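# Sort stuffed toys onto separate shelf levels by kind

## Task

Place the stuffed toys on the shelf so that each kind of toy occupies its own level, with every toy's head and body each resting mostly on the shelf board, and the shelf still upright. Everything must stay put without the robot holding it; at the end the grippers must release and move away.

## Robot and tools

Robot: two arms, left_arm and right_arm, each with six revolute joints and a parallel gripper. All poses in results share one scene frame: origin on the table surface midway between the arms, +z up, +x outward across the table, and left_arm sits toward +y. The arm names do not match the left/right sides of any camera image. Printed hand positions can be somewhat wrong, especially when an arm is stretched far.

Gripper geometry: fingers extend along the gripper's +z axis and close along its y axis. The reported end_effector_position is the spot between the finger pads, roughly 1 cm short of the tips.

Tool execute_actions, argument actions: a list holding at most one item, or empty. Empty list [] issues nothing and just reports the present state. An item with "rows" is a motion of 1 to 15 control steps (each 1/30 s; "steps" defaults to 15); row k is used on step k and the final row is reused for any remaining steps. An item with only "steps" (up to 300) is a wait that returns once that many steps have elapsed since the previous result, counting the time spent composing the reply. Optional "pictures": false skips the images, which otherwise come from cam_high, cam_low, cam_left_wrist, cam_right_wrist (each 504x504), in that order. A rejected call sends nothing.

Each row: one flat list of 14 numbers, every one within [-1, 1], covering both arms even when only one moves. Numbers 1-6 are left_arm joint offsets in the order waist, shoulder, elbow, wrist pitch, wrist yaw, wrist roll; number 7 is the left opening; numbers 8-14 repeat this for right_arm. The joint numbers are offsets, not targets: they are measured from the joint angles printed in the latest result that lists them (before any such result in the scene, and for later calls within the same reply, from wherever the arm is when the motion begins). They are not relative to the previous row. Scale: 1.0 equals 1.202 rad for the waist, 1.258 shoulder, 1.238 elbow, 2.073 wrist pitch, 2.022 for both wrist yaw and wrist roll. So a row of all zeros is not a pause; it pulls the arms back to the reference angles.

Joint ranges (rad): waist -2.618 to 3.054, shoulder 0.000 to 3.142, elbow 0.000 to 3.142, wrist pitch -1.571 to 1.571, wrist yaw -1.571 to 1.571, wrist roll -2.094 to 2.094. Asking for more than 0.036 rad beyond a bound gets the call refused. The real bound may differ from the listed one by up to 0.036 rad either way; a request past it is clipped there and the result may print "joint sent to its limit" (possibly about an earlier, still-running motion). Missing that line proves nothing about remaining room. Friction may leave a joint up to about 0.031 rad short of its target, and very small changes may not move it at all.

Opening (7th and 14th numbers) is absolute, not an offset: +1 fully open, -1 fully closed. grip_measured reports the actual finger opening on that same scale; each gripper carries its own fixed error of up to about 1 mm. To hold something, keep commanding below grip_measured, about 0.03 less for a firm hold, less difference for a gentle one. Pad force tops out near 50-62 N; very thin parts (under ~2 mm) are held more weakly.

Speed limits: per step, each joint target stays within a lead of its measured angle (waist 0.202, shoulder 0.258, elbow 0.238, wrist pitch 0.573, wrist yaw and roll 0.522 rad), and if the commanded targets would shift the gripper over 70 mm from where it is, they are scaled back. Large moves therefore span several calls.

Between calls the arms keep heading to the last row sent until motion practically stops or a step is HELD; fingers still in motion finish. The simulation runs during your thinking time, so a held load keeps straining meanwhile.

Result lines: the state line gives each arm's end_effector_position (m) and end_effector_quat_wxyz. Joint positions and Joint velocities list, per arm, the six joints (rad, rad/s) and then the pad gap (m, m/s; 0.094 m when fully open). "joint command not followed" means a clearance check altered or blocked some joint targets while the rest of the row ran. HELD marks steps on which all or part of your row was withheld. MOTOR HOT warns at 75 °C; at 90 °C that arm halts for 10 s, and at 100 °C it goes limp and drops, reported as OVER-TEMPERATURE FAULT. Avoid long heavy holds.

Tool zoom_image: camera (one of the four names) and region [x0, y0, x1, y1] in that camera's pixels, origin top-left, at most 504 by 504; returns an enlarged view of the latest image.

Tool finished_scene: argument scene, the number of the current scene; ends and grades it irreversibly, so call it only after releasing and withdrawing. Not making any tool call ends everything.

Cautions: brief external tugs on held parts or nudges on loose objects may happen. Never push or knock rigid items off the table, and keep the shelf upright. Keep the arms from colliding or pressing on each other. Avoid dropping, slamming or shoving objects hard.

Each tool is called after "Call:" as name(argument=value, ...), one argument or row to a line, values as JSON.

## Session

Call:
execute_actions(
  actions=[],
)

Scene clock: 0.00 s of 9600.00 s.
left_arm: end_effector_position=(+0.2887, +0.3612, +0.1993) grip_measured=+1.000 end_effector_quat_wxyz=(+0.600, +0.434, +0.541, +0.398) | right_arm: end_effector_position=(+0.2495, +0.0119, +0.1510) grip_measured=+1.000 end_effector_quat_wxyz=(+0.412, +0.237, +0.880, -0.024)
Joint positions: left_arm=[0.558 1.071 0.166 0.95  0.602 1.235 0.094] | right_arm=[ 1.351  2.185  1.98  -1.3    0.848  1.686  0.094]
Joint velocities: left_arm=[ 0.002 -0.012  0.017 -0.037 -0.037  0.051  0.   ] | right_arm=[-0.007 -0.017  0.012  0.007  0.051  0.007  0.   ]

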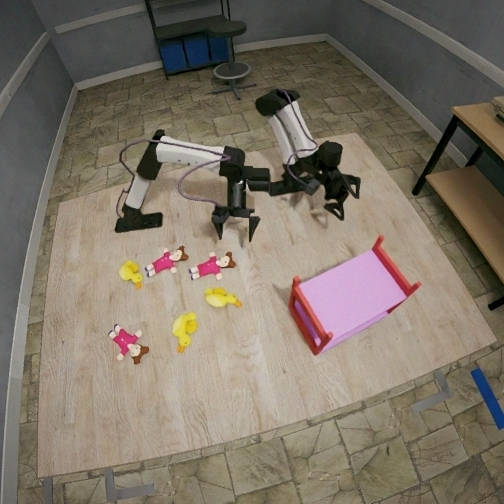

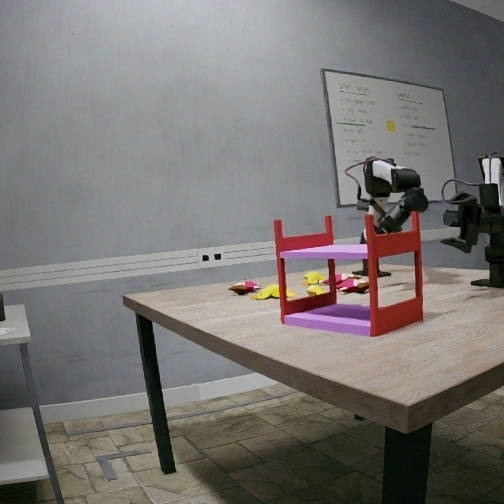

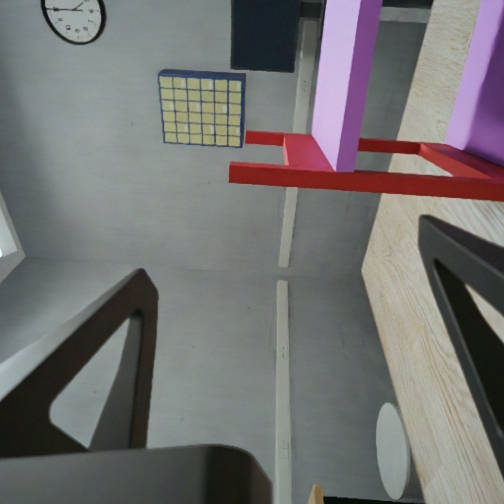

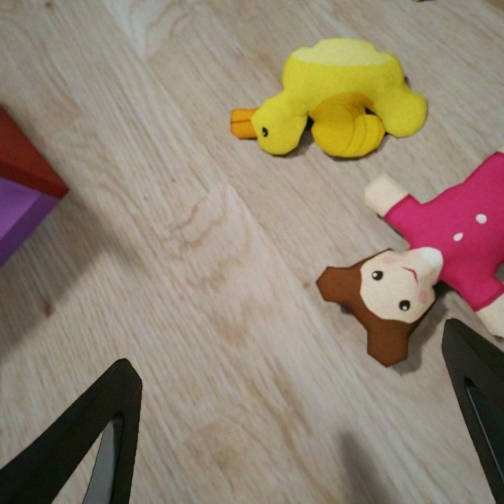

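Call:
execute_actions(
  actions=[
    {"rows":[[0,-0.05,0.1,0,0,0,1,0,-0.1,0,0,0,0,1],[0,-0.12,0.25,0,-0.1,-0.1,1,0,-0.2,0,0,-0.1,-0.2,1],[0,-0.2,0.4,-0.1,-0.2,-0.3,1,0,-0.3,0,0,-0.25,-0.4,1],[0,-0.22,0.5,-0.3,-0.3,-0.5,1,-0.1,-0.35,0,0,-0.42,-0.6,1],[-0.2,-0.22,0.5,-0.6,-0.3,-0.61,1,-0.2,-0.35,0,0,-0.42,-0.83,1],[-0.3,-0.22,0.5,-1,-0.3,-0.61,1,-0.4,-0.35,0,0,-0.42,-0.83,1]],"steps":15},
  ],
  pictures=false,
)

Call:
execute_actions(
  actions=[
    {"steps":45},
  ],
)

Scene clock: 35.77 s of 9600.00 s.
left_arm: end_effector_position=(+0.2900, +0.3352, +0.3263) grip_measured=+1.000 end_effector_quat_wxyz=(+0.643, +0.046, +0.758, +0.101) | right_arm: end_effector_position=(+0.2957, -0.1053, +0.2889) grip_measured=+1.000 end_effector_quat_wxyz=(+0.255, -0.054, +0.959, +0.110)
Joint positions: left_arm=[ 0.204  0.782  0.799 -0.17   0.062  0.226  0.094] | right_arm=[ 0.842  1.715  1.983 -1.288  0.115  0.536  0.094]
Joint velocities: left_arm=[ 0.007  0.002  0.002 -2.22  -0.286 -0.945  0.   ] | right_arm=[-0.042  0.134 -0.002 -0.081 -0.491 -2.689  0.   ]
Steps of this call (steps 1 to 120: nothing new was sent; then 31.27 s passed at rest; steps 121 to 135: all 15 steps of this action). Readings (joint positions):
121: left_arm=[0.558 1.065 0.176 0.939 0.604 1.235] | right_arm=[1.351 2.177 1.979 -1.298 0.847 1.686]
122: left_arm=[0.558 1.052 0.200 0.921 0.592 1.222] | right_arm=[1.351 2.157 1.973 -1.298 0.825 1.645]
124: left_arm=[0.557 0.972 0.285 0.809 0.484 1.096] | right_arm=[1.344 2.081 1.968 -1.298 0.686 1.497]
128: left_arm=[0.318 0.818 0.600 0.365 0.184 0.706] | right_arm=[1.203 1.868 1.968 -1.290 0.389 1.208]
135: the state above

Scene clock: 37.27 s of 9600.00 s.
left_arm: end_effector_position=(+0.1581, +0.3244, +0.1417) grip_measured=+1.000 end_effector_quat_wxyz=(+0.229, -0.073, +0.970, +0.018) | right_arm: end_effector_position=(+0.2822, -0.0821, +0.2781) grip_measured=+1.000 end_effector_quat_wxyz=(+0.244, -0.322, +0.911, +0.086)
Joint positions: left_arm=[ 0.204  0.782  0.79  -1.115  0.002  0.008  0.094] | right_arm=[ 0.863  1.739  1.983 -1.29   0.012  0.019  0.094]
Joint velocities: left_arm=[-0.012  0.012  0.002 -0.037 -0.095 -0.022  0.   ] | right_arm=[ 0.002  0.017  0.002 -0.022  0.022 -0.007  0.   ]
Steps of this call (steps 1 to 45: the robot went on to your last target). Readings (joint positions):
1: left_arm=[0.204 0.782 0.799 -0.246 0.054 0.197] | right_arm=[0.844 1.720 1.983 -1.289 0.097 0.439]
2: left_arm=[0.204 0.782 0.799 -0.321 0.047 0.171] | right_arm=[0.849 1.725 1.983 -1.289 0.080 0.355]
4: left_arm=[0.204 0.782 0.799 -0.471 0.036 0.129] | right_arm=[0.859 1.734 1.983 -1.289 0.054 0.232]
8: left_arm=[0.204 0.782 0.799 -0.776 0.020 0.070] | right_arm=[0.863 1.739 1.983 -1.290 0.028 0.105]
45: the state above
All arms were judged still, so your last target was given up. Only a new action makes them travel on or press farther. Fingers that are still opening or closing keep moving.

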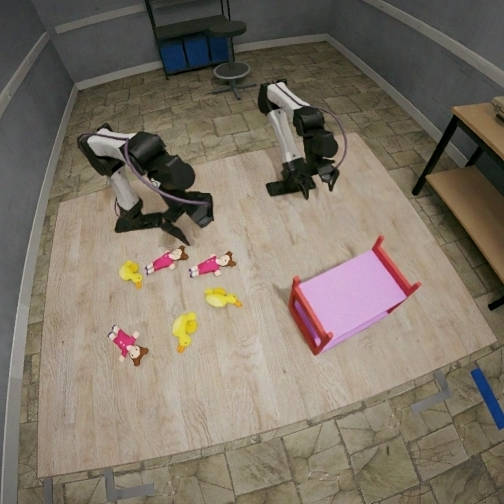

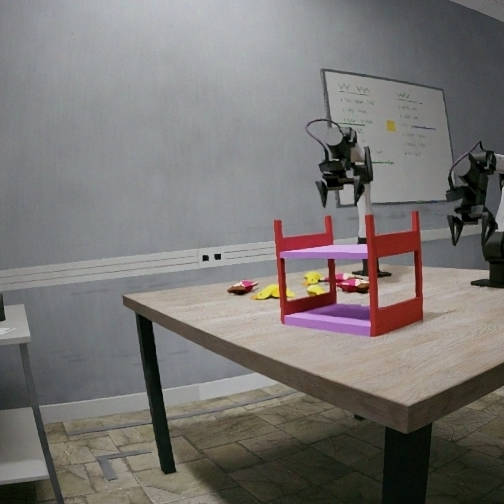

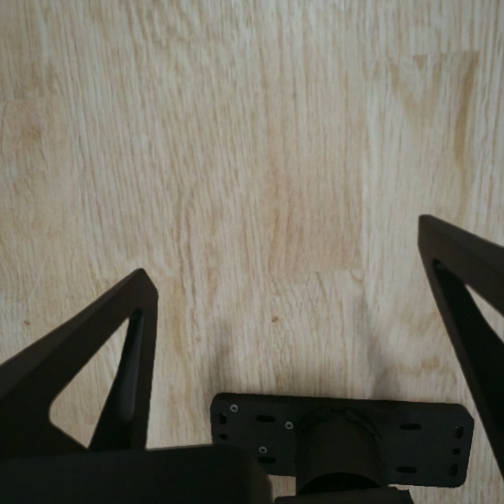

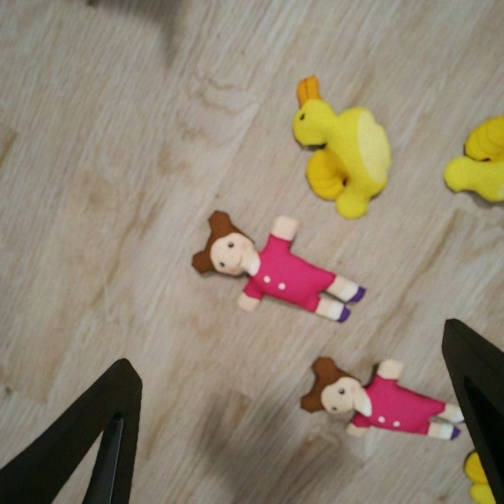

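Call:
execute_actions(
  actions=[
    {"rows":[[0,0,0,0,0,0,1,0.04,0.05,-0.2,0.1,0,-0.3,1],[0,0,0,0,0,0,1,0.04,0.1,-0.43,0.25,0,-0.57,1],[0,0,0,0,0,0,1,0.04,0.14,-0.43,0.3,0,-0.57,1]],"steps":15},
  ],
  pictures=false,
)

Call:
execute_actions(
  actions=[
    {"steps":25},
  ],
)

Scene clock: 54.50 s of 9600.00 s.
left_arm: end_effector_position=(+0.1581, +0.3244, +0.1417) grip_measured=+1.000 end_effector_quat_wxyz=(+0.229, -0.073, +0.970, +0.018) | right_arm: end_effector_position=(+0.2889, -0.0545, +0.0545) grip_measured=+1.000 end_effector_quat_wxyz=(-0.146, +0.741, -0.655, +0.022)
Joint positions: left_arm=[ 0.204  0.782  0.79  -1.115  0.002  0.008  0.094] | right_arm=[ 0.902  1.956  1.441 -0.76   0.013 -0.954  0.094]
Joint velocities: left_arm=[ 0.002 -0.007 -0.007  0.007  0.007 -0.007  0.   ] | right_arm=[-0.002  0.002 -0.051  0.198 -0.022 -1.121  0.   ]
Steps of this call (steps 1 to 90: nothing new was sent; then 13.73 s passed at rest; steps 91 to 105: all 15 steps of this action). Readings (joint positions):
91: left_arm=[0.204 0.782 0.790 -1.115 0.002 0.008] | right_arm=[0.865 1.736 1.956 -1.263 0.013 -0.036]
92: left_arm=[0.204 0.782 0.790 -1.115 0.002 0.008] | right_arm=[0.869 1.731 1.916 -1.217 0.013 -0.099]
94: left_arm=[0.204 0.782 0.790 -1.115 0.002 0.008] | right_arm=[0.879 1.760 1.850 -1.118 0.013 -0.197]
98: left_arm=[0.204 0.782 0.790 -1.115 0.002 0.008] | right_arm=[0.890 1.846 1.677 -0.912 0.013 -0.440]
105: the state above

Scene clock: 55.33 s of 9600.00 s.
left_arm: end_effector_position=(+0.1581, +0.3244, +0.1417) grip_measured=+1.000 end_effector_quat_wxyz=(+0.229, -0.073, +0.970, +0.018) | right_arm: end_effector_position=(+0.3030, -0.0414, +0.0725) grip_measured=+1.000 end_effector_quat_wxyz=(-0.194, +0.785, -0.586, +0.044)
Joint positions: left_arm=[ 0.204  0.782  0.79  -1.115  0.002  0.008  0.094] | right_arm=[ 0.902  1.929  1.441 -0.682  0.013 -1.121  0.094]
Joint velocities: left_arm=[-0.017 -0.032 -0.002 -0.007 -0.051 -0.007  0.   ] | right_arm=[-0.017  0.017 -0.007 -0.022  0.007 -0.095  0.   ]
Steps of this call (steps 1 to 25: the robot went on to your last target). Readings (joint positions):
1: left_arm=[0.204 0.782 0.790 -1.115 0.002 0.008] | right_arm=[0.902 1.956 1.441 -0.752 0.013 -0.988]
2: left_arm=[0.204 0.782 0.790 -1.115 0.002 0.008] | right_arm=[0.902 1.951 1.441 -0.738 0.013 -1.015]
4: left_arm=[0.204 0.782 0.790 -1.115 0.002 0.008] | right_arm=[0.902 1.939 1.441 -0.716 0.013 -1.054]
8: left_arm=[0.204 0.782 0.790 -1.115 0.002 0.008] | right_arm=[0.902 1.929 1.441 -0.691 0.013 -1.094]
25: the state above

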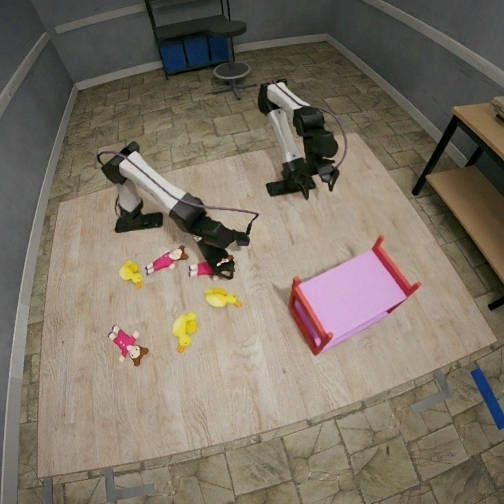

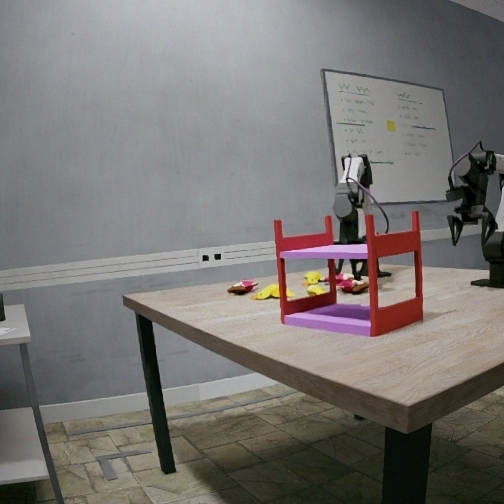

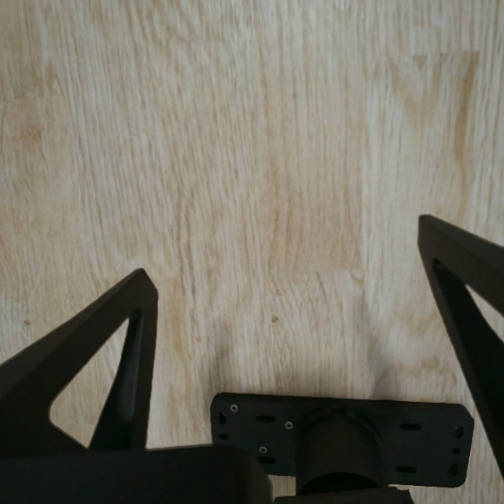

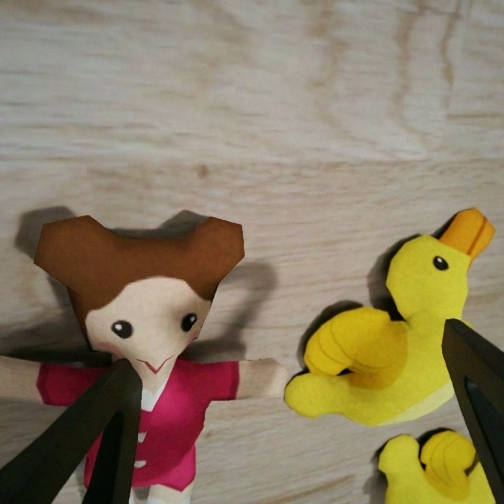

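Call:
execute_actions(
  actions=[
    {"rows":[[0,0,0,0,0,0,1,0.03,-0.06,-0.04,0,0,0,1],[0,0,0,0,0,0,1,0.035,-0.08,-0.09,-0.01,0,0,1],[0,0,0,0,0,0,1,0.035,-0.08,-0.13,-0.02,0,0,1],[0,0,0,0,0,0,1,0.035,-0.08,-0.13,-0.02,0,0,1],[0,0,0,0,0,0,1,0.035,-0.08,-0.13,-0.02,0,0,1],[0,0,0,0,0,0,1,0.035,-0.04,-0.13,-0.02,0,0,1]],"steps":15},
  ],
  pictures=false,
)

Call:
execute_actions(
  actions=[
    {"steps":10},
  ],
)

Scene clock: 78.57 s of 9600.00 s.
left_arm: end_effector_position=(+0.1581, +0.3244, +0.1417) grip_measured=+1.000 end_effector_quat_wxyz=(+0.229, -0.073, +0.970, +0.018) | right_arm: end_effector_position=(+0.2560, -0.0642, +0.0442) grip_measured=+1.000 end_effector_quat_wxyz=(-0.132, +0.805, -0.577, +0.029)
Joint positions: left_arm=[ 0.204  0.782  0.79  -1.115  0.002  0.008  0.094] | right_arm=[ 0.939  1.876  1.295 -0.719  0.013 -1.122  0.094]
Joint velocities: left_arm=[-0.002 -0.007 -0.007  0.051  0.022 -0.051  0.   ] | right_arm=[-0.012 -0.007 -0.002 -0.051 -0.037 -0.022  0.   ]
Steps of this call (steps 1 to 15: the robot went on to your last target; steps 16 to 90: nothing new was sent; then 19.73 s passed at rest; steps 91 to 105: all 15 steps of this action). Readings (joint positions):
91: left_arm=[0.204 0.782 0.790 -1.115 0.002 0.008] | right_arm=[0.904 1.924 1.436 -0.679 0.013 -1.122]
92: left_arm=[0.204 0.782 0.790 -1.115 0.002 0.008] | right_arm=[0.909 1.908 1.415 -0.673 0.013 -1.122]
94: left_arm=[0.204 0.782 0.790 -1.115 0.002 0.008] | right_arm=[0.925 1.859 1.348 -0.680 0.013 -1.122]
98: left_arm=[0.204 0.782 0.790 -1.115 0.002 0.008] | right_arm=[0.939 1.853 1.303 -0.714 0.013 -1.122]
105: the state above

Scene clock: 78.90 s of 9600.00 s.
left_arm: end_effector_position=(+0.1581, +0.3244, +0.1417) grip_measured=+1.000 end_effector_quat_wxyz=(+0.229, -0.073, +0.970, +0.018) | right_arm: end_effector_position=(+0.2560, -0.0642, +0.0442) grip_measured=+1.000 end_effector_quat_wxyz=(-0.132, +0.805, -0.577, +0.029)
Joint positions: left_arm=[ 0.204  0.782  0.79  -1.115  0.002  0.008  0.094] | right_arm=[ 0.939  1.876  1.295 -0.719  0.013 -1.122  0.094]
Joint velocities: left_arm=[-0.012 -0.037  0.002 -0.007  0.066  0.022  0.   ] | right_arm=[ 0.002  0.012 -0.022  0.007  0.007 -0.022  0.   ]
Steps of this call (steps 1 to 10: the robot went on to your last target). Readings (joint positions):
1: left_arm=[0.204 0.782 0.790 -1.115 0.002 0.008] | right_arm=[0.939 1.876 1.295 -0.719 0.013 -1.122]
2: left_arm=[0.204 0.782 0.790 -1.115 0.002 0.008] | right_arm=[0.939 1.876 1.295 -0.719 0.013 -1.122]
4: left_arm=[0.204 0.782 0.790 -1.115 0.002 0.008] | right_arm=[0.939 1.876 1.295 -0.719 0.013 -1.122]
8: left_arm=[0.204 0.782 0.790 -1.115 0.002 0.008] | right_arm=[0.939 1.876 1.295 -0.719 0.013 -1.122]
10: the state above

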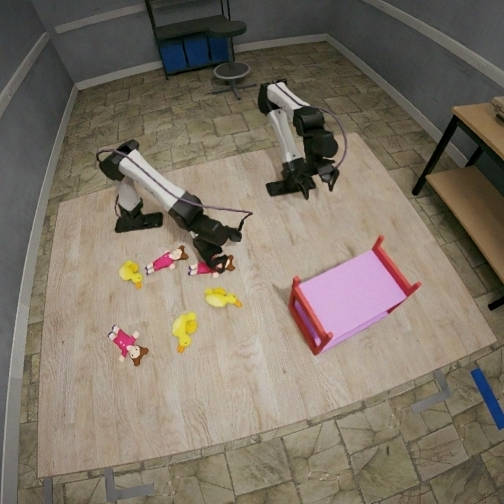

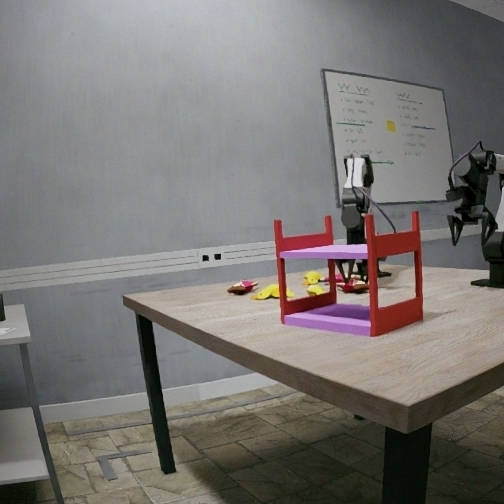

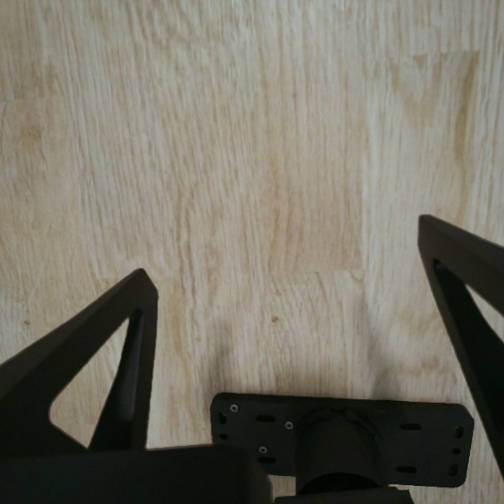

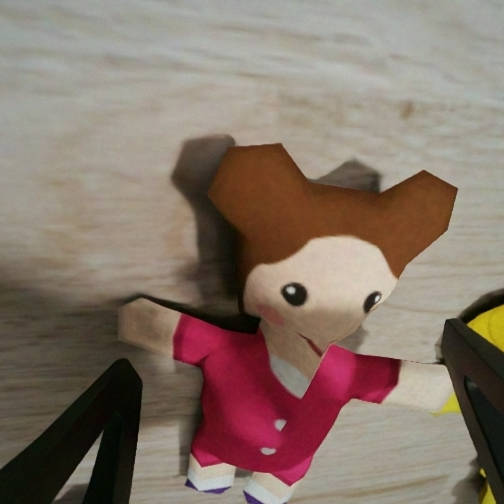

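Call:
execute_actions(
  actions=[
    {"rows":[[0,0,0,0,0,0,1,-0.04,-0.01,-0.03,0,0,0,1],[0,0,0,0,0,0,1,-0.045,-0.01,-0.055,0.01,0,0,1],[0,0,0,0,0,0,1,-0.045,-0.01,-0.055,0.01,0,0,1],[0,0,0,0,0,0,1,-0.045,-0.01,-0.055,0.01,0,0,1],[0,0,0,0,0,0,1,-0.045,0.01,-0.055,0.01,0,0,1],[0,0,0,0,0,0,1,-0.045,0.035,-0.055,0.01,0,0,1]],"steps":15},
  ],
  pictures=false,
)

Call:
execute_actions(
  actions=[
    {"steps":10},
  ],
)

Scene clock: 91.20 s of 9600.00 s.
left_arm: end_effector_position=(+0.1581, +0.3244, +0.1417) grip_measured=+1.000 end_effector_quat_wxyz=(+0.229, -0.073, +0.970, +0.018) | right_arm: end_effector_position=(+0.2592, -0.0872, +0.0290) grip_measured=+1.000 end_effector_quat_wxyz=(-0.112, +0.793, -0.599, +0.026)
Joint positions: left_arm=[ 0.204  0.782  0.79  -1.115  0.002  0.008  0.094] | right_arm=[ 0.89   1.881  1.248 -0.708  0.008 -1.121  0.094]
Joint velocities: left_arm=[-0.002  0.007 -0.022 -0.051 -0.051 -0.007  0.   ] | right_arm=[ 0.007  0.017 -0.007 -0.022 -0.051 -0.022  0.   ]
Steps of this call (steps 1 to 15: the robot went on to your last target; steps 16 to 90: nothing new was sent; then 8.80 s passed at rest; steps 91 to 105: all 15 steps of this action). Readings (joint positions):
91: left_arm=[0.204 0.782 0.790 -1.115 0.002 0.008] | right_arm=[0.936 1.876 1.294 -0.718 0.012 -1.122]
92: left_arm=[0.204 0.782 0.790 -1.115 0.002 0.008] | right_arm=[0.929 1.875 1.286 -0.712 0.012 -1.122]
94: left_arm=[0.204 0.782 0.790 -1.115 0.002 0.008] | right_arm=[0.907 1.874 1.263 -0.706 0.012 -1.122]
98: left_arm=[0.204 0.782 0.790 -1.115 0.002 0.008] | right_arm=[0.890 1.881 1.248 -0.708 0.008 -1.121]
105: the state above

Scene clock: 91.53 s of 9600.00 s.
left_arm: end_effector_position=(+0.1581, +0.3244, +0.1417) grip_measured=+1.000 end_effector_quat_wxyz=(+0.229, -0.073, +0.970, +0.018) | right_arm: end_effector_position=(+0.2592, -0.0872, +0.0290) grip_measured=+1.000 end_effector_quat_wxyz=(-0.112, +0.793, -0.599, +0.026)
Joint positions: left_arm=[ 0.204  0.782  0.79  -1.115  0.002  0.008  0.094] | right_arm=[ 0.89   1.881  1.248 -0.708  0.008 -1.121  0.094]
Joint velocities: left_arm=[ 0.007 -0.012  0.017 -0.037  0.022  0.022  0.   ] | right_arm=[-0.017 -0.007  0.002 -0.007  0.081 -0.037  0.   ]
Steps of this call (steps 1 to 10: the robot went on to your last target). Readings (joint positions):
1: left_arm=[0.204 0.782 0.790 -1.115 0.002 0.008] | right_arm=[0.890 1.881 1.248 -0.708 0.008 -1.121]
2: left_arm=[0.204 0.782 0.790 -1.115 0.002 0.008] | right_arm=[0.890 1.881 1.248 -0.708 0.008 -1.121]
4: left_arm=[0.204 0.782 0.790 -1.115 0.002 0.008] | right_arm=[0.890 1.881 1.248 -0.708 0.008 -1.121]
8: left_arm=[0.204 0.782 0.790 -1.115 0.002 0.008] | right_arm=[0.890 1.881 1.248 -0.708 0.008 -1.121]
10: the state above

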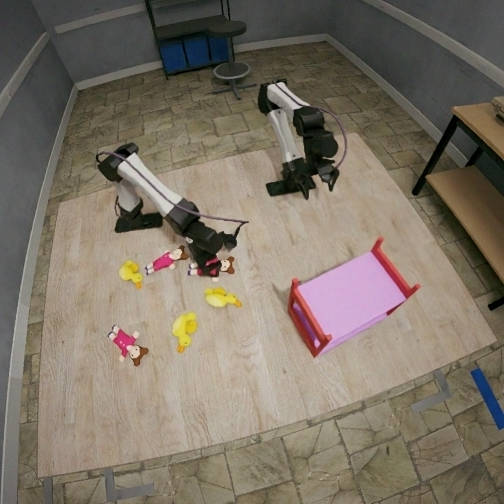

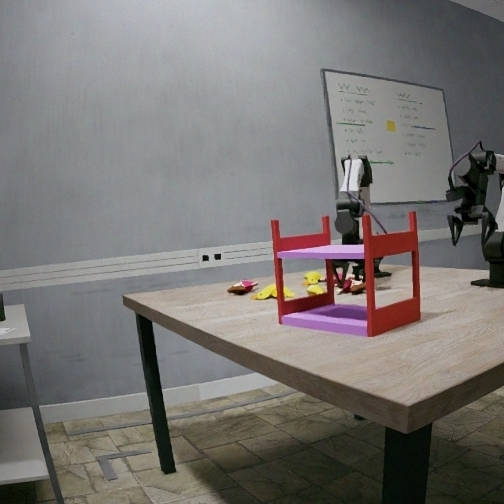

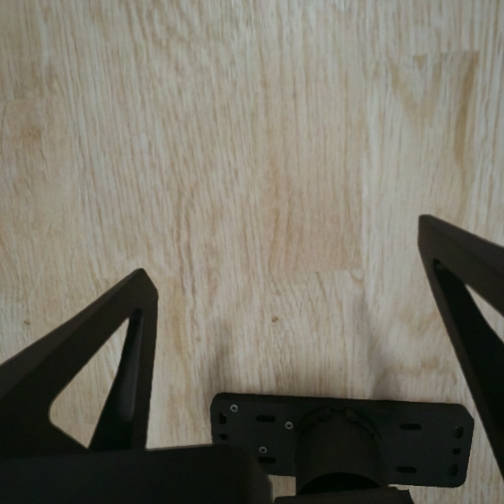

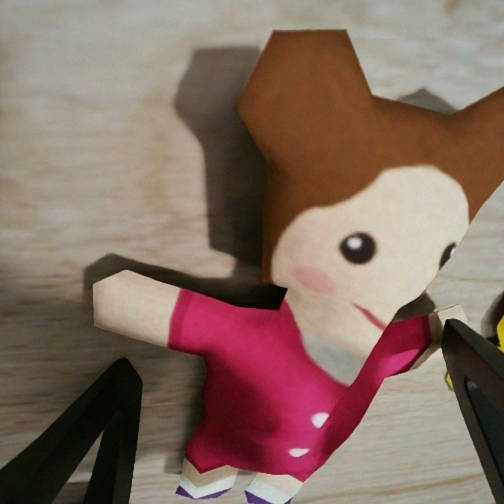

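Call:
execute_actions(
  actions=[
    {"rows":[[0,0,0,0,0,0,1,0,0.03,0,0,0,0,0.5],[0,0,0,0,0,0,1,0,0.035,0,0,0,0,0.4],[0,0,0,0,0,0,1,0,0.035,0,0,0,0,0.4],[0,0,0,0,0,0,1,0,0.035,0,0,0,0,0.1],[0,0,0,0,0,0,1,0,0.035,0,0,0,0,0.1],[0,0,0,0,0,0,1,0,0.035,0,0,0,0,-0.4],[0,0,0,0,0,0,1,0,0.035,0,0,0,0,-0.4],[0,0,0,0,0,0,1,0,0.035,0,0,0,0,-1]],"steps":15},
  ],
  pictures=false,
)

Call:
execute_actions(
  actions=[
    {"steps":15},
  ],
  pictures=false,
)

Call:
execute_actions(
  actions=[
    {"rows":[[0,0,0,0,0,0,1,0,-0.03,0,0,0,0,-1],[0,0,0,0,0,0,1,0,-0.06,0,0,0,0.1,-1],[0,0,0,0,0,0,1,0,-0.1,0,0,0,0.3,-1],[0,0,0,0,0,0,1,0.03,-0.13,0,0,0,0.5,-1],[0,0,0,0,0,0,1,0.07,-0.15,0,0,0,0.75,-1],[0,0,0,0,0,0,1,0.12,-0.15,0.03,0,0,1,-1]],"steps":15},
  ],
  pictures=false,
)

Call:
execute_actions(
  actions=[
    {"steps":30},
  ],
)

Scene clock: 108.13 s of 9600.00 s.
left_arm: end_effector_position=(+0.1581, +0.3244, +0.1417) grip_measured=+1.000 end_effector_quat_wxyz=(+0.229, -0.073, +0.970, +0.018) | right_arm: end_effector_position=(+0.2571, -0.0878, +0.0236) grip_measured=-0.916 end_effector_quat_wxyz=(-0.104, +0.794, -0.599, +0.022)
Joint positions: left_arm=[ 0.204  0.782  0.79  -1.115  0.002  0.008  0.094] | right_arm=[ 0.89   1.895  1.248 -0.711  0.002 -1.121  0.004]
Joint velocities: left_arm=[ 0.012 -0.017  0.012  0.007 -0.095 -0.066  0.   ] | right_arm=[ 0.007 -0.017 -0.012 -0.051  0.081 -0.051 -0.001]
Steps of this call (steps 1 to 15: the robot went on to your last target; steps 16 to 90: nothing new was sent; then 13.10 s passed at rest; steps 91 to 105: all 15 steps of this action). Readings (joint positions):
91: left_arm=[0.204 0.782 0.790 -1.115 0.002 0.008] | right_arm=[0.890 1.881 1.248 -0.709 0.007 -1.121]
92: left_arm=[0.204 0.782 0.790 -1.115 0.002 0.008] | right_arm=[0.890 1.885 1.248 -0.712 0.007 -1.121]
94: left_arm=[0.204 0.782 0.790 -1.115 0.002 0.008] | right_arm=[0.890 1.887 1.248 -0.720 0.001 -1.121]
98: left_arm=[0.204 0.782 0.790 -1.115 0.002 0.008] | right_arm=[0.890 1.895 1.248 -0.720 0.000 -1.121]
105: the state above

Scene clock: 108.63 s of 9600.00 s.
left_arm: end_effector_position=(+0.1581, +0.3244, +0.1417) grip_measured=+1.000 end_effector_quat_wxyz=(+0.229, -0.073, +0.970, +0.018) | right_arm: end_effector_position=(+0.2571, -0.0878, +0.0236) grip_measured=-0.916 end_effector_quat_wxyz=(-0.104, +0.794, -0.599, +0.022)
Joint positions: left_arm=[ 0.204  0.782  0.79  -1.115  0.002  0.008  0.094] | right_arm=[ 0.89   1.895  1.248 -0.711  0.002 -1.121  0.004]
Joint velocities: left_arm=[ 0.002  0.007 -0.007 -0.037  0.037 -0.051  0.   ] | right_arm=[-0.007 -0.007 -0.022 -0.051 -0.037  0.022 -0.001]
Steps of this call (steps 1 to 15: the robot went on to your last target). Readings (joint positions):
1: left_arm=[0.204 0.782 0.790 -1.115 0.002 0.008] | right_arm=[0.890 1.895 1.248 -0.711 0.002 -1.121]
2: left_arm=[0.204 0.782 0.790 -1.115 0.002 0.008] | right_arm=[0.890 1.895 1.248 -0.711 0.002 -1.121]
4: left_arm=[0.204 0.782 0.790 -1.115 0.002 0.008] | right_arm=[0.890 1.895 1.248 -0.711 0.002 -1.121]
8: left_arm=[0.204 0.782 0.790 -1.115 0.002 0.008] | right_arm=[0.890 1.895 1.248 -0.711 0.002 -1.121]
15: the state above
All arms were judged still, so your last target was given up. Only a new action makes them travel on or press farther. Fingers that are still opening or closing keep moving.

Scene clock: 109.13 s of 9600.00 s.
left_arm: end_effector_position=(+0.1581, +0.3244, +0.1417) grip_measured=+1.000 end_effector_quat_wxyz=(+0.229, -0.073, +0.970, +0.018) | right_arm: end_effector_position=(+0.2264, -0.0314, +0.1070) grip_measured=-0.916 end_effector_quat_wxyz=(+0.190, -0.350, +0.911, +0.108)
Joint positions: left_arm=[ 0.204  0.782  0.79  -1.115  0.002  0.008  0.094] | right_arm=[ 1.042  1.701  1.278 -0.707 -0.     0.147  0.004]
Joint velocities: left_arm=[-0.012 -0.012 -0.007  0.037 -0.007 -0.022  0.   ] | right_arm=[ 0.002 -0.007  0.007  0.022  0.007  2.777 -0.   ]
Steps of this call (steps 1 to 15: all 15 steps of this action). Readings (joint positions):
1: left_arm=[0.204 0.782 0.790 -1.115 0.002 0.008] | right_arm=[0.890 1.892 1.248 -0.711 0.002 -1.121]
2: left_arm=[0.204 0.782 0.790 -1.115 0.002 0.008] | right_arm=[0.890 1.884 1.248 -0.712 0.002 -1.095]
4: left_arm=[0.204 0.782 0.790 -1.115 0.002 0.008] | right_arm=[0.892 1.846 1.248 -0.716 0.003 -0.917]
8: left_arm=[0.204 0.782 0.790 -1.115 0.002 0.008] | right_arm=[0.988 1.727 1.263 -0.715 0.010 -0.529]
15: the state above

Scene clock: 110.13 s of 9600.00 s.
left_arm: end_effector_position=(+0.1581, +0.3244, +0.1417) grip_measured=+1.000 end_effector_quat_wxyz=(+0.229, -0.073, +0.970, +0.018) | right_arm: end_effector_position=(+0.2264, -0.0315, +0.1070) grip_measured=-0.916 end_effector_quat_wxyz=(+0.138, +0.003, +0.976, +0.169)
Joint positions: left_arm=[ 0.204  0.782  0.79  -1.115  0.002  0.008  0.094] | right_arm=[ 1.042  1.701  1.278 -0.708 -0.     0.888  0.004]
Joint velocities: left_arm=[ 0.012 -0.017  0.002  0.022 -0.051  0.037  0.   ] | right_arm=[ 0.002 -0.007 -0.002 -0.022 -0.022  0.037  0.   ]
Steps of this call (steps 1 to 30: the robot went on to your last target). Readings (joint positions):
1: left_arm=[0.204 0.782 0.790 -1.115 0.002 0.008] | right_arm=[1.042 1.701 1.278 -0.707 -0.000 0.244]
2: left_arm=[0.204 0.782 0.790 -1.115 0.002 0.008] | right_arm=[1.042 1.701 1.278 -0.707 -0.000 0.340]
4: left_arm=[0.204 0.782 0.790 -1.115 0.002 0.008] | right_arm=[1.042 1.701 1.278 -0.707 -0.000 0.525]
8: left_arm=[0.204 0.782 0.790 -1.115 0.002 0.008] | right_arm=[1.042 1.701 1.278 -0.708 -0.000 0.741]
30: the state above

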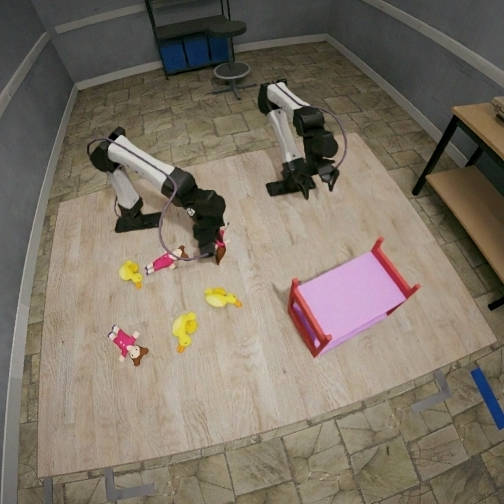

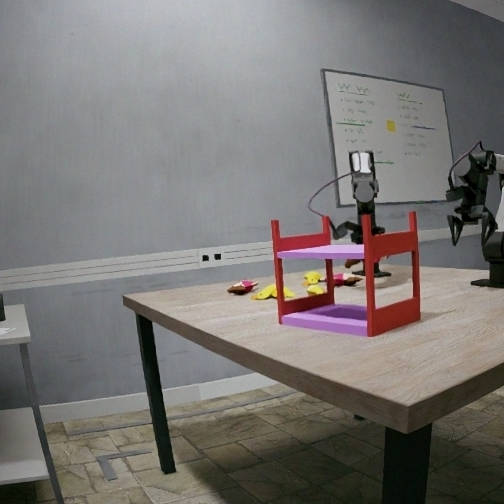

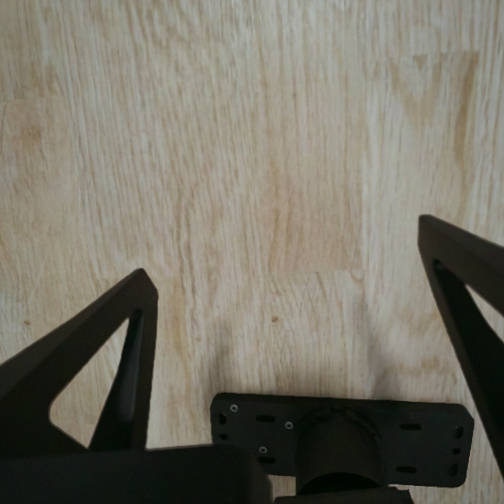

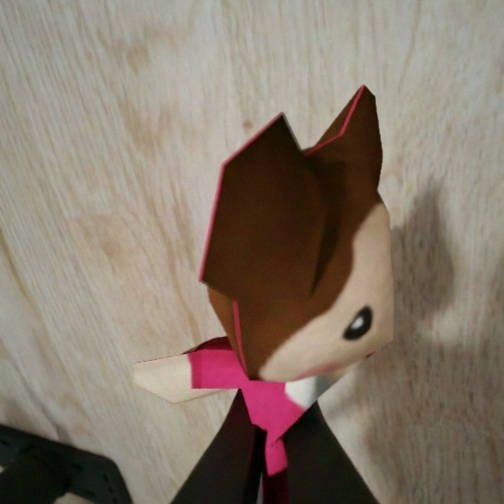

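Call:
execute_actions(
  actions=[
    {"rows":[[0,0,0,0,0,0,1,0.02,0.03,0.06,0,0,0.1,-1],[0,0,0,0,0,0,1,0.04,0.08,0.12,0.01,0,0.2,-1],[0,0,0,0,0,0,1,0.065,0.14,0.18,0.02,0,0.3,-1],[0,0,0,0,0,0,1,0.065,0.2,0.23,0.03,0,0.4,-1],[0,0,0,0,0,0,1,0.065,0.27,0.265,0.03,0,0.44,-1],[0,0,0,0,0,0,1,0.065,0.33,0.265,0.03,0,0.44,-1]],"steps":15},
  ],
  pictures=false,
)

Call:
execute_actions(
  actions=[
    {"steps":20},
  ],
)

Scene clock: 122.13 s of 9600.00 s.
left_arm: end_effector_position=(+0.1581, +0.3244, +0.1417) grip_measured=+1.000 end_effector_quat_wxyz=(+0.229, -0.073, +0.970, +0.018) | right_arm: end_effector_position=(+0.2543, +0.0619, +0.0370) grip_measured=-0.916 end_effector_quat_wxyz=(+0.048, +0.360, +0.912, +0.193)
Joint positions: left_arm=[ 0.204  0.782  0.79  -1.115  0.002  0.008  0.094] | right_arm=[ 1.12   2.135  1.602 -0.638  0.002  1.709  0.004]
Joint velocities: left_arm=[ 0.002 -0.002 -0.012  0.007 -0.037 -0.007  0.   ] | right_arm=[-0.017 -0.149  0.002 -0.051 -0.022  0.388  0.   ]
Steps of this call (steps 1 to 15: the robot went on to your last target; steps 16 to 90: nothing new was sent; then 8.50 s passed at rest; steps 91 to 105: all 15 steps of this action). Readings (joint positions):
91: left_arm=[0.204 0.782 0.790 -1.115 0.002 0.008] | right_arm=[1.044 1.705 1.285 -0.713 -0.000 0.915]
92: left_arm=[0.204 0.782 0.790 -1.115 0.002 0.008] | right_arm=[1.048 1.721 1.310 -0.726 0.000 0.976]
94: left_arm=[0.204 0.782 0.790 -1.115 0.002 0.008] | right_arm=[1.073 1.805 1.423 -0.733 0.002 1.164]
98: left_arm=[0.204 0.782 0.790 -1.115 0.002 0.008] | right_arm=[1.116 2.035 1.600 -0.633 0.002 1.493]
105: the state above

Scene clock: 122.80 s of 9600.00 s.
left_arm: end_effector_position=(+0.1581, +0.3244, +0.1417) grip_measured=+1.000 end_effector_quat_wxyz=(+0.229, -0.073, +0.970, +0.018) | right_arm: end_effector_position=(+0.2545, +0.0622, +0.0404) grip_measured=-0.916 end_effector_quat_wxyz=(+0.043, +0.384, +0.901, +0.197)
Joint positions: left_arm=[ 0.204  0.782  0.79  -1.115  0.002  0.008  0.094] | right_arm=[ 1.12   2.128  1.602 -0.638  0.002  1.764  0.004]
Joint velocities: left_arm=[ 0.002 -0.012 -0.027 -0.066  0.051 -0.051  0.   ] | right_arm=[-0.002  0.002  0.007  0.007  0.022  0.022  0.   ]
Steps of this call (steps 1 to 20: the robot went on to your last target). Readings (joint positions):
1: left_arm=[0.204 0.782 0.790 -1.115 0.002 0.008] | right_arm=[1.120 2.131 1.602 -0.638 0.002 1.720]
2: left_arm=[0.204 0.782 0.790 -1.115 0.002 0.008] | right_arm=[1.120 2.129 1.602 -0.638 0.002 1.729]
4: left_arm=[0.204 0.782 0.790 -1.115 0.002 0.008] | right_arm=[1.120 2.128 1.602 -0.638 0.002 1.742]
8: left_arm=[0.204 0.782 0.790 -1.115 0.002 0.008] | right_arm=[1.120 2.128 1.602 -0.638 0.002 1.755]
20: the state above

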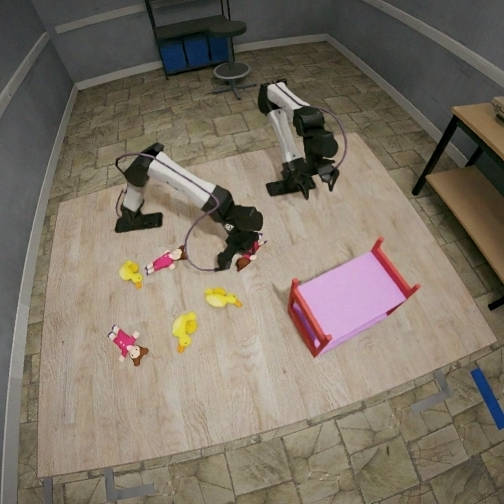

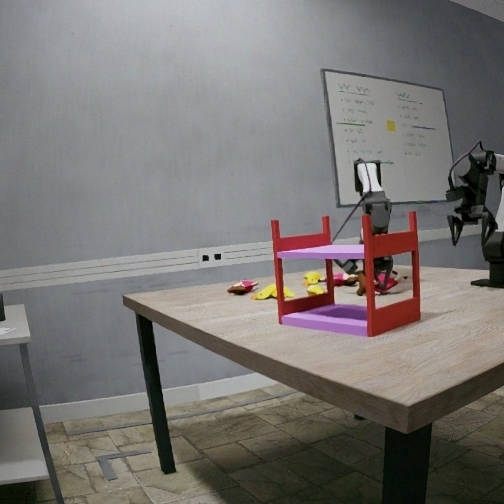

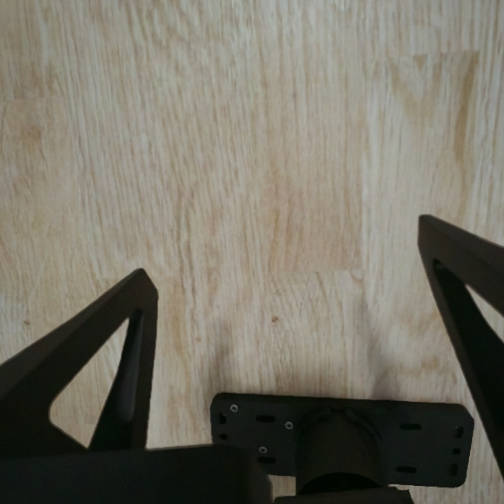

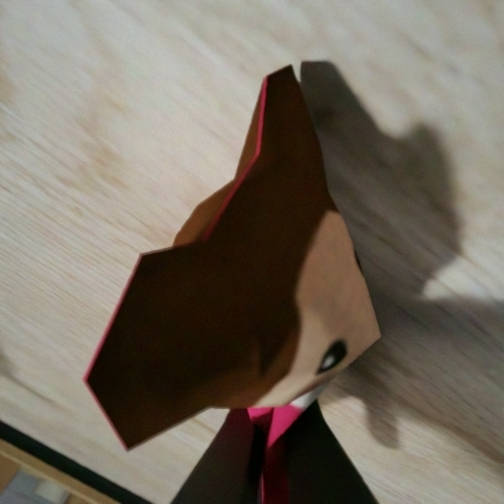

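Call:
execute_actions(
  actions=[
    {"rows":[[0,0,0,0,0,0,1,0,0.01,0,0,0,0,-0.4],[0,0,0,0,0,0,1,0,0.01,0,0,0,0,0.2],[0,0,0,0,0,0,1,0,0.01,0,0,0,0,1],[0,0,0,0,0,0,1,0,0.01,0,0,0,0,1],[0,0,0,0,0,0,1,0,0.01,0,0,0,0,1],[0,0,0,0,0,0,1,0,0.01,0,0,0,0,1],[0,0,0,0,0,0,1,0,0.01,0,0,0,0,1],[0,0,0,0,0,0,1,0,-0.06,0,0,0,0,1],[0,0,0,0,0,0,1,0,-0.14,0,0,0,0,1],[0,0,0,0,0,0,1,0,-0.22,-0.05,0,0,0,1]],"steps":15},
  ],
  pictures=false,
)

Call:
execute_actions(
  actions=[
    {"rows":[[0,0,0,0,0,0,1,-0.1,-0.1,-0.1,0,0,-0.3,1],[0,0,0,0,0,0,1,-0.25,-0.2,-0.25,-0.02,0,-0.7,1],[0,0,0,0,0,0,1,-0.4,-0.27,-0.4,-0.04,0,-1,1],[0,0,0,0,0,0,1,-0.52,-0.31,-0.55,-0.05,0,-1,1]],"steps":15},
  ],
  pictures=false,
)

Call:
execute_actions(
  actions=[
    {"steps":45},
  ],
  pictures=false,
)

Scene clock: 145.83 s of 9600.00 s.
left_arm: end_effector_position=(+0.1581, +0.3244, +0.1417) grip_measured=+1.000 end_effector_quat_wxyz=(+0.229, -0.073, +0.970, +0.018) | right_arm: end_effector_position=(+0.2503, +0.0560, +0.1515) grip_measured=+1.000 end_effector_quat_wxyz=(+0.066, +0.374, +0.874, +0.302)
Joint positions: left_arm=[ 0.204  0.782  0.79  -1.115  0.002  0.008  0.094] | right_arm=[ 1.12   1.858  1.553 -0.637  0.003  1.764  0.094]
Joint velocities: left_arm=[-0.012 -0.007 -0.002  0.037 -0.066  0.051  0.   ] | right_arm=[-0.002 -0.842 -0.012  0.139 -0.022 -0.037  0.   ]
Steps of this call (steps 1 to 15: the robot went on to your last target; steps 16 to 90: nothing new was sent; then 19.53 s passed at rest; steps 91 to 105: all 15 steps of this action). Readings (joint positions):
91: left_arm=[0.204 0.782 0.790 -1.115 0.002 0.008] | right_arm=[1.120 2.128 1.602 -0.638 0.002 1.764]
92: left_arm=[0.204 0.782 0.790 -1.115 0.002 0.008] | right_arm=[1.120 2.128 1.602 -0.638 0.002 1.764]
94: left_arm=[0.204 0.782 0.790 -1.115 0.002 0.008] | right_arm=[1.120 2.128 1.602 -0.638 0.002 1.764]
98: left_arm=[0.204 0.782 0.790 -1.115 0.002 0.008] | right_arm=[1.120 2.117 1.604 -0.619 0.003 1.764]
105: the state above

Scene clock: 146.33 s of 9600.00 s.
left_arm: end_effector_position=(+0.1581, +0.3244, +0.1417) grip_measured=+1.000 end_effector_quat_wxyz=(+0.229, -0.073, +0.970, +0.018) | right_arm: end_effector_position=(+0.2676, -0.2272, +0.0728) grip_measured=+1.000 end_effector_quat_wxyz=(+0.148, +0.201, +0.964, +0.096)
Joint positions: left_arm=[ 0.204  0.782  0.79  -1.115  0.002  0.008  0.094] | right_arm=[ 0.538  1.48   0.946 -0.683  0.002  0.788  0.094]
Joint velocities: left_arm=[-0.017 -0.002 -0.007 -0.037 -0.037 -0.037  0.   ] | right_arm=[-0.911  0.002 -1.184 -0.388  0.037 -2.806  0.   ]
Steps of this call (steps 1 to 15: all 15 steps of this action). Readings (joint positions):
1: left_arm=[0.204 0.782 0.790 -1.115 0.002 0.008] | right_arm=[1.110 1.823 1.539 -0.621 -0.001 1.695]
2: left_arm=[0.204 0.782 0.790 -1.115 0.002 0.008] | right_arm=[1.089 1.778 1.503 -0.609 -0.006 1.620]
4: left_arm=[0.204 0.782 0.790 -1.115 0.002 0.008] | right_arm=[1.015 1.678 1.414 -0.621 -0.007 1.502]
8: left_arm=[0.204 0.782 0.790 -1.115 0.002 0.008] | right_arm=[0.829 1.515 1.241 -0.650 -0.004 1.259]
15: the state above

Scene clock: 147.83 s of 9600.00 s.
left_arm: end_effector_position=(+0.1581, +0.3244, +0.1417) grip_measured=+1.000 end_effector_quat_wxyz=(+0.229, -0.073, +0.970, +0.018) | right_arm: end_effector_position=(+0.2366, -0.2533, +0.0458) grip_measured=+1.000 end_effector_quat_wxyz=(+0.109, -0.284, +0.953, +0.002)
Joint positions: left_arm=[ 0.204  0.782  0.79  -1.115  0.002  0.008  0.094] | right_arm=[ 0.495  1.48   0.873 -0.746  0.006 -0.246  0.094]
Joint velocities: left_arm=[-0.007 -0.017 -0.002  0.066  0.007 -0.081  0.   ] | right_arm=[-0.012 -0.012 -0.007 -0.051  0.022 -0.007  0.   ]
Steps of this call (steps 1 to 45: the robot went on to your last target). Readings (joint positions):
1: left_arm=[0.204 0.782 0.790 -1.115 0.002 0.008] | right_arm=[0.513 1.480 0.912 -0.701 0.005 0.691]
2: left_arm=[0.204 0.782 0.790 -1.115 0.002 0.008] | right_arm=[0.499 1.480 0.888 -0.720 0.006 0.595]
4: left_arm=[0.204 0.782 0.790 -1.115 0.002 0.008] | right_arm=[0.495 1.480 0.873 -0.745 0.006 0.403]
8: left_arm=[0.204 0.782 0.790 -1.115 0.002 0.008] | right_arm=[0.495 1.480 0.873 -0.746 0.006 0.046]
45: the state above
All arms were judged still, so your last target was given up. Only a new action makes them travel on or press farther. Fingers that are still opening or closing keep moving.

Call:
execute_actions(
  actions=[
    {"rows":[[-0.25,0,0,0,0,0,0.6,0,-0.08,0,0,0,-0.2,1],[-0.5,0,0,0,0,0,0.6,0,-0.08,0,0,0,-0.52,1],[-0.75,0,0,0,0,0,0.6,0,-0.08,0,0,0,-0.52,1],[-0.75,0,0,0,0,0,0.6,0,-0.08,0,0,0,-0.52,1],[-0.75,0,0,0,0,0,0.6,0,-0.08,0,0,0,-0.52,1],[-0.75,0,-0.1,0.15,0,0,0.6,0,-0.08,0,0,0,-0.52,1],[-0.75,0.03,-0.2,0.3,0,0,0.6,0,-0.08,0,0,0,-0.52,1],[-0.75,0.05,-0.35,0.45,0,0,0.6,0,-0.08,0,0,0,-0.52,1],[-0.75,0.08,-0.48,0.585,0,0,0.6,0,-0.08,0,0,0,-0.52,1]],"steps":15},
  ],
  pictures=false,
)

Call:
execute_actions(
  actions=[
    {"steps":50},
  ],
)

Scene clock: 161.47 s of 9600.00 s.
left_arm: end_effector_position=(+0.1429, +0.1403, +0.0128) grip_measured=+0.602 end_effector_quat_wxyz=(+0.301, +0.344, +0.882, -0.119) | right_arm: end_effector_position=(+0.2409, -0.2519, +0.0712) grip_measured=+1.000 end_effector_quat_wxyz=(-0.138, +0.692, -0.706, +0.069)
Joint positions: left_arm=[-0.689  0.883  0.19  -0.219  0.008  0.007  0.075] | right_arm=[ 0.495  1.384  0.873 -0.749  0.006 -1.218  0.094]
Joint velocities: left_arm=[-0.134 -0.012 -0.632  1.297 -0.095  0.007  0.001] | right_arm=[-0.002 -0.022  0.002 -0.007  0.037 -0.476  0.   ]
Steps of this call (steps 1 to 90: nothing new was sent; then 10.13 s passed at rest; steps 91 to 105: all 15 steps of this action). Readings (joint positions):
91: left_arm=[0.173 0.782 0.790 -1.115 -0.009 0.005] | right_arm=[0.495 1.472 0.873 -0.745 0.006 -0.299]
92: left_arm=[0.100 0.782 0.790 -1.115 -0.010 0.005] | right_arm=[0.495 1.456 0.873 -0.749 0.006 -0.391]
94: left_arm=[-0.047 0.782 0.790 -1.115 -0.006 0.005] | right_arm=[0.495 1.411 0.873 -0.749 0.006 -0.585]
98: left_arm=[-0.334 0.786 0.660 -0.865 -0.004 0.005] | right_arm=[0.495 1.384 0.873 -0.749 0.006 -0.958]
105: the state above

Scene clock: 163.13 s of 9600.00 s.
left_arm: end_effector_position=(+0.1764, +0.1092, +0.0580) grip_measured=+0.602 end_effector_quat_wxyz=(+0.420, +0.326, +0.831, -0.164) | right_arm: end_effector_position=(+0.2409, -0.2519, +0.0712) grip_measured=+1.000 end_effector_quat_wxyz=(-0.136, +0.715, -0.682, +0.074)
Joint positions: left_arm=[-0.691  0.883  0.176  0.072  0.008  0.007  0.075] | right_arm=[ 0.495  1.384  0.873 -0.749  0.006 -1.286  0.094]
Joint velocities: left_arm=[ 0.012  0.002  0.002  0.037 -0.081  0.051  0.   ] | right_arm=[ 0.012 -0.002  0.002 -0.037  0.007  0.007  0.   ]
Steps of this call (steps 1 to 30: the robot went on to your last target; steps 31 to 50: nothing new was sent). Readings (joint positions):
1: left_arm=[-0.691 0.883 0.177 -0.179 0.008 0.007] | right_arm=[0.495 1.384 0.873 -0.749 0.006 -1.232]
2: left_arm=[-0.691 0.883 0.176 -0.140 0.008 0.007] | right_arm=[0.495 1.384 0.873 -0.749 0.006 -1.243]
4: left_arm=[-0.691 0.883 0.176 -0.055 0.008 0.007] | right_arm=[0.495 1.384 0.873 -0.749 0.006 -1.258]
8: left_arm=[-0.691 0.883 0.176 0.026 0.008 0.007] | right_arm=[0.495 1.384 0.873 -0.749 0.006 -1.275]
50: the state above
All arms were judged still, so your last target was given up. Only a new action makes them travel on or press farther. Fingers that are still opening or closing keep moving.

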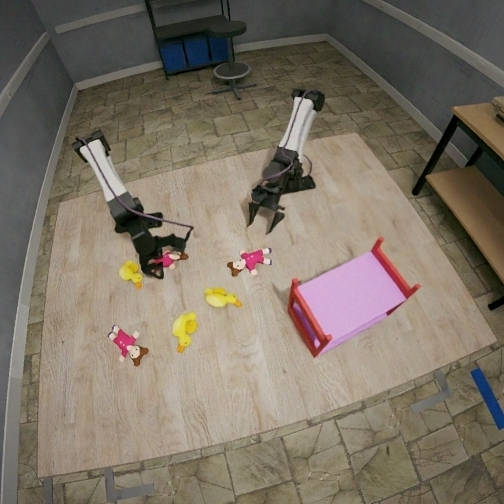

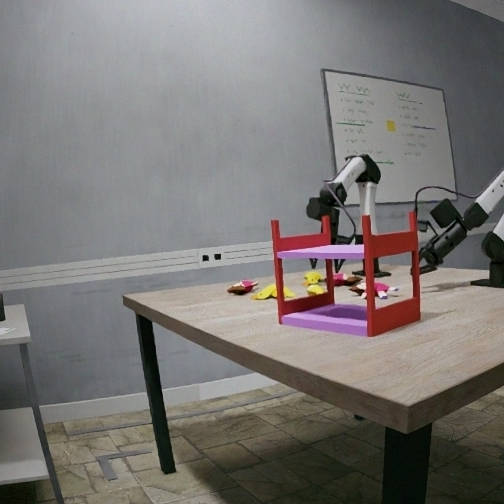

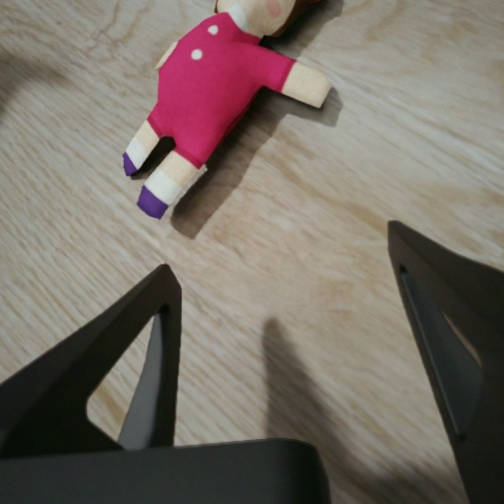

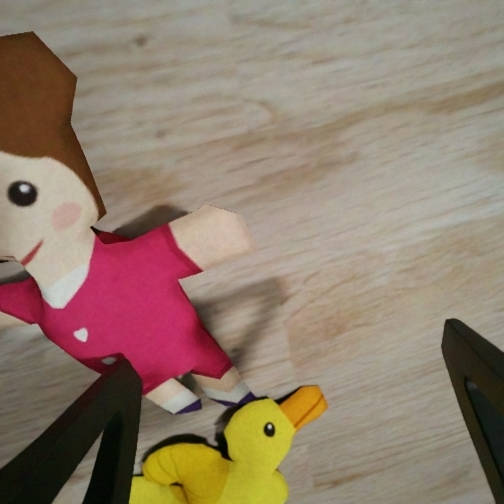

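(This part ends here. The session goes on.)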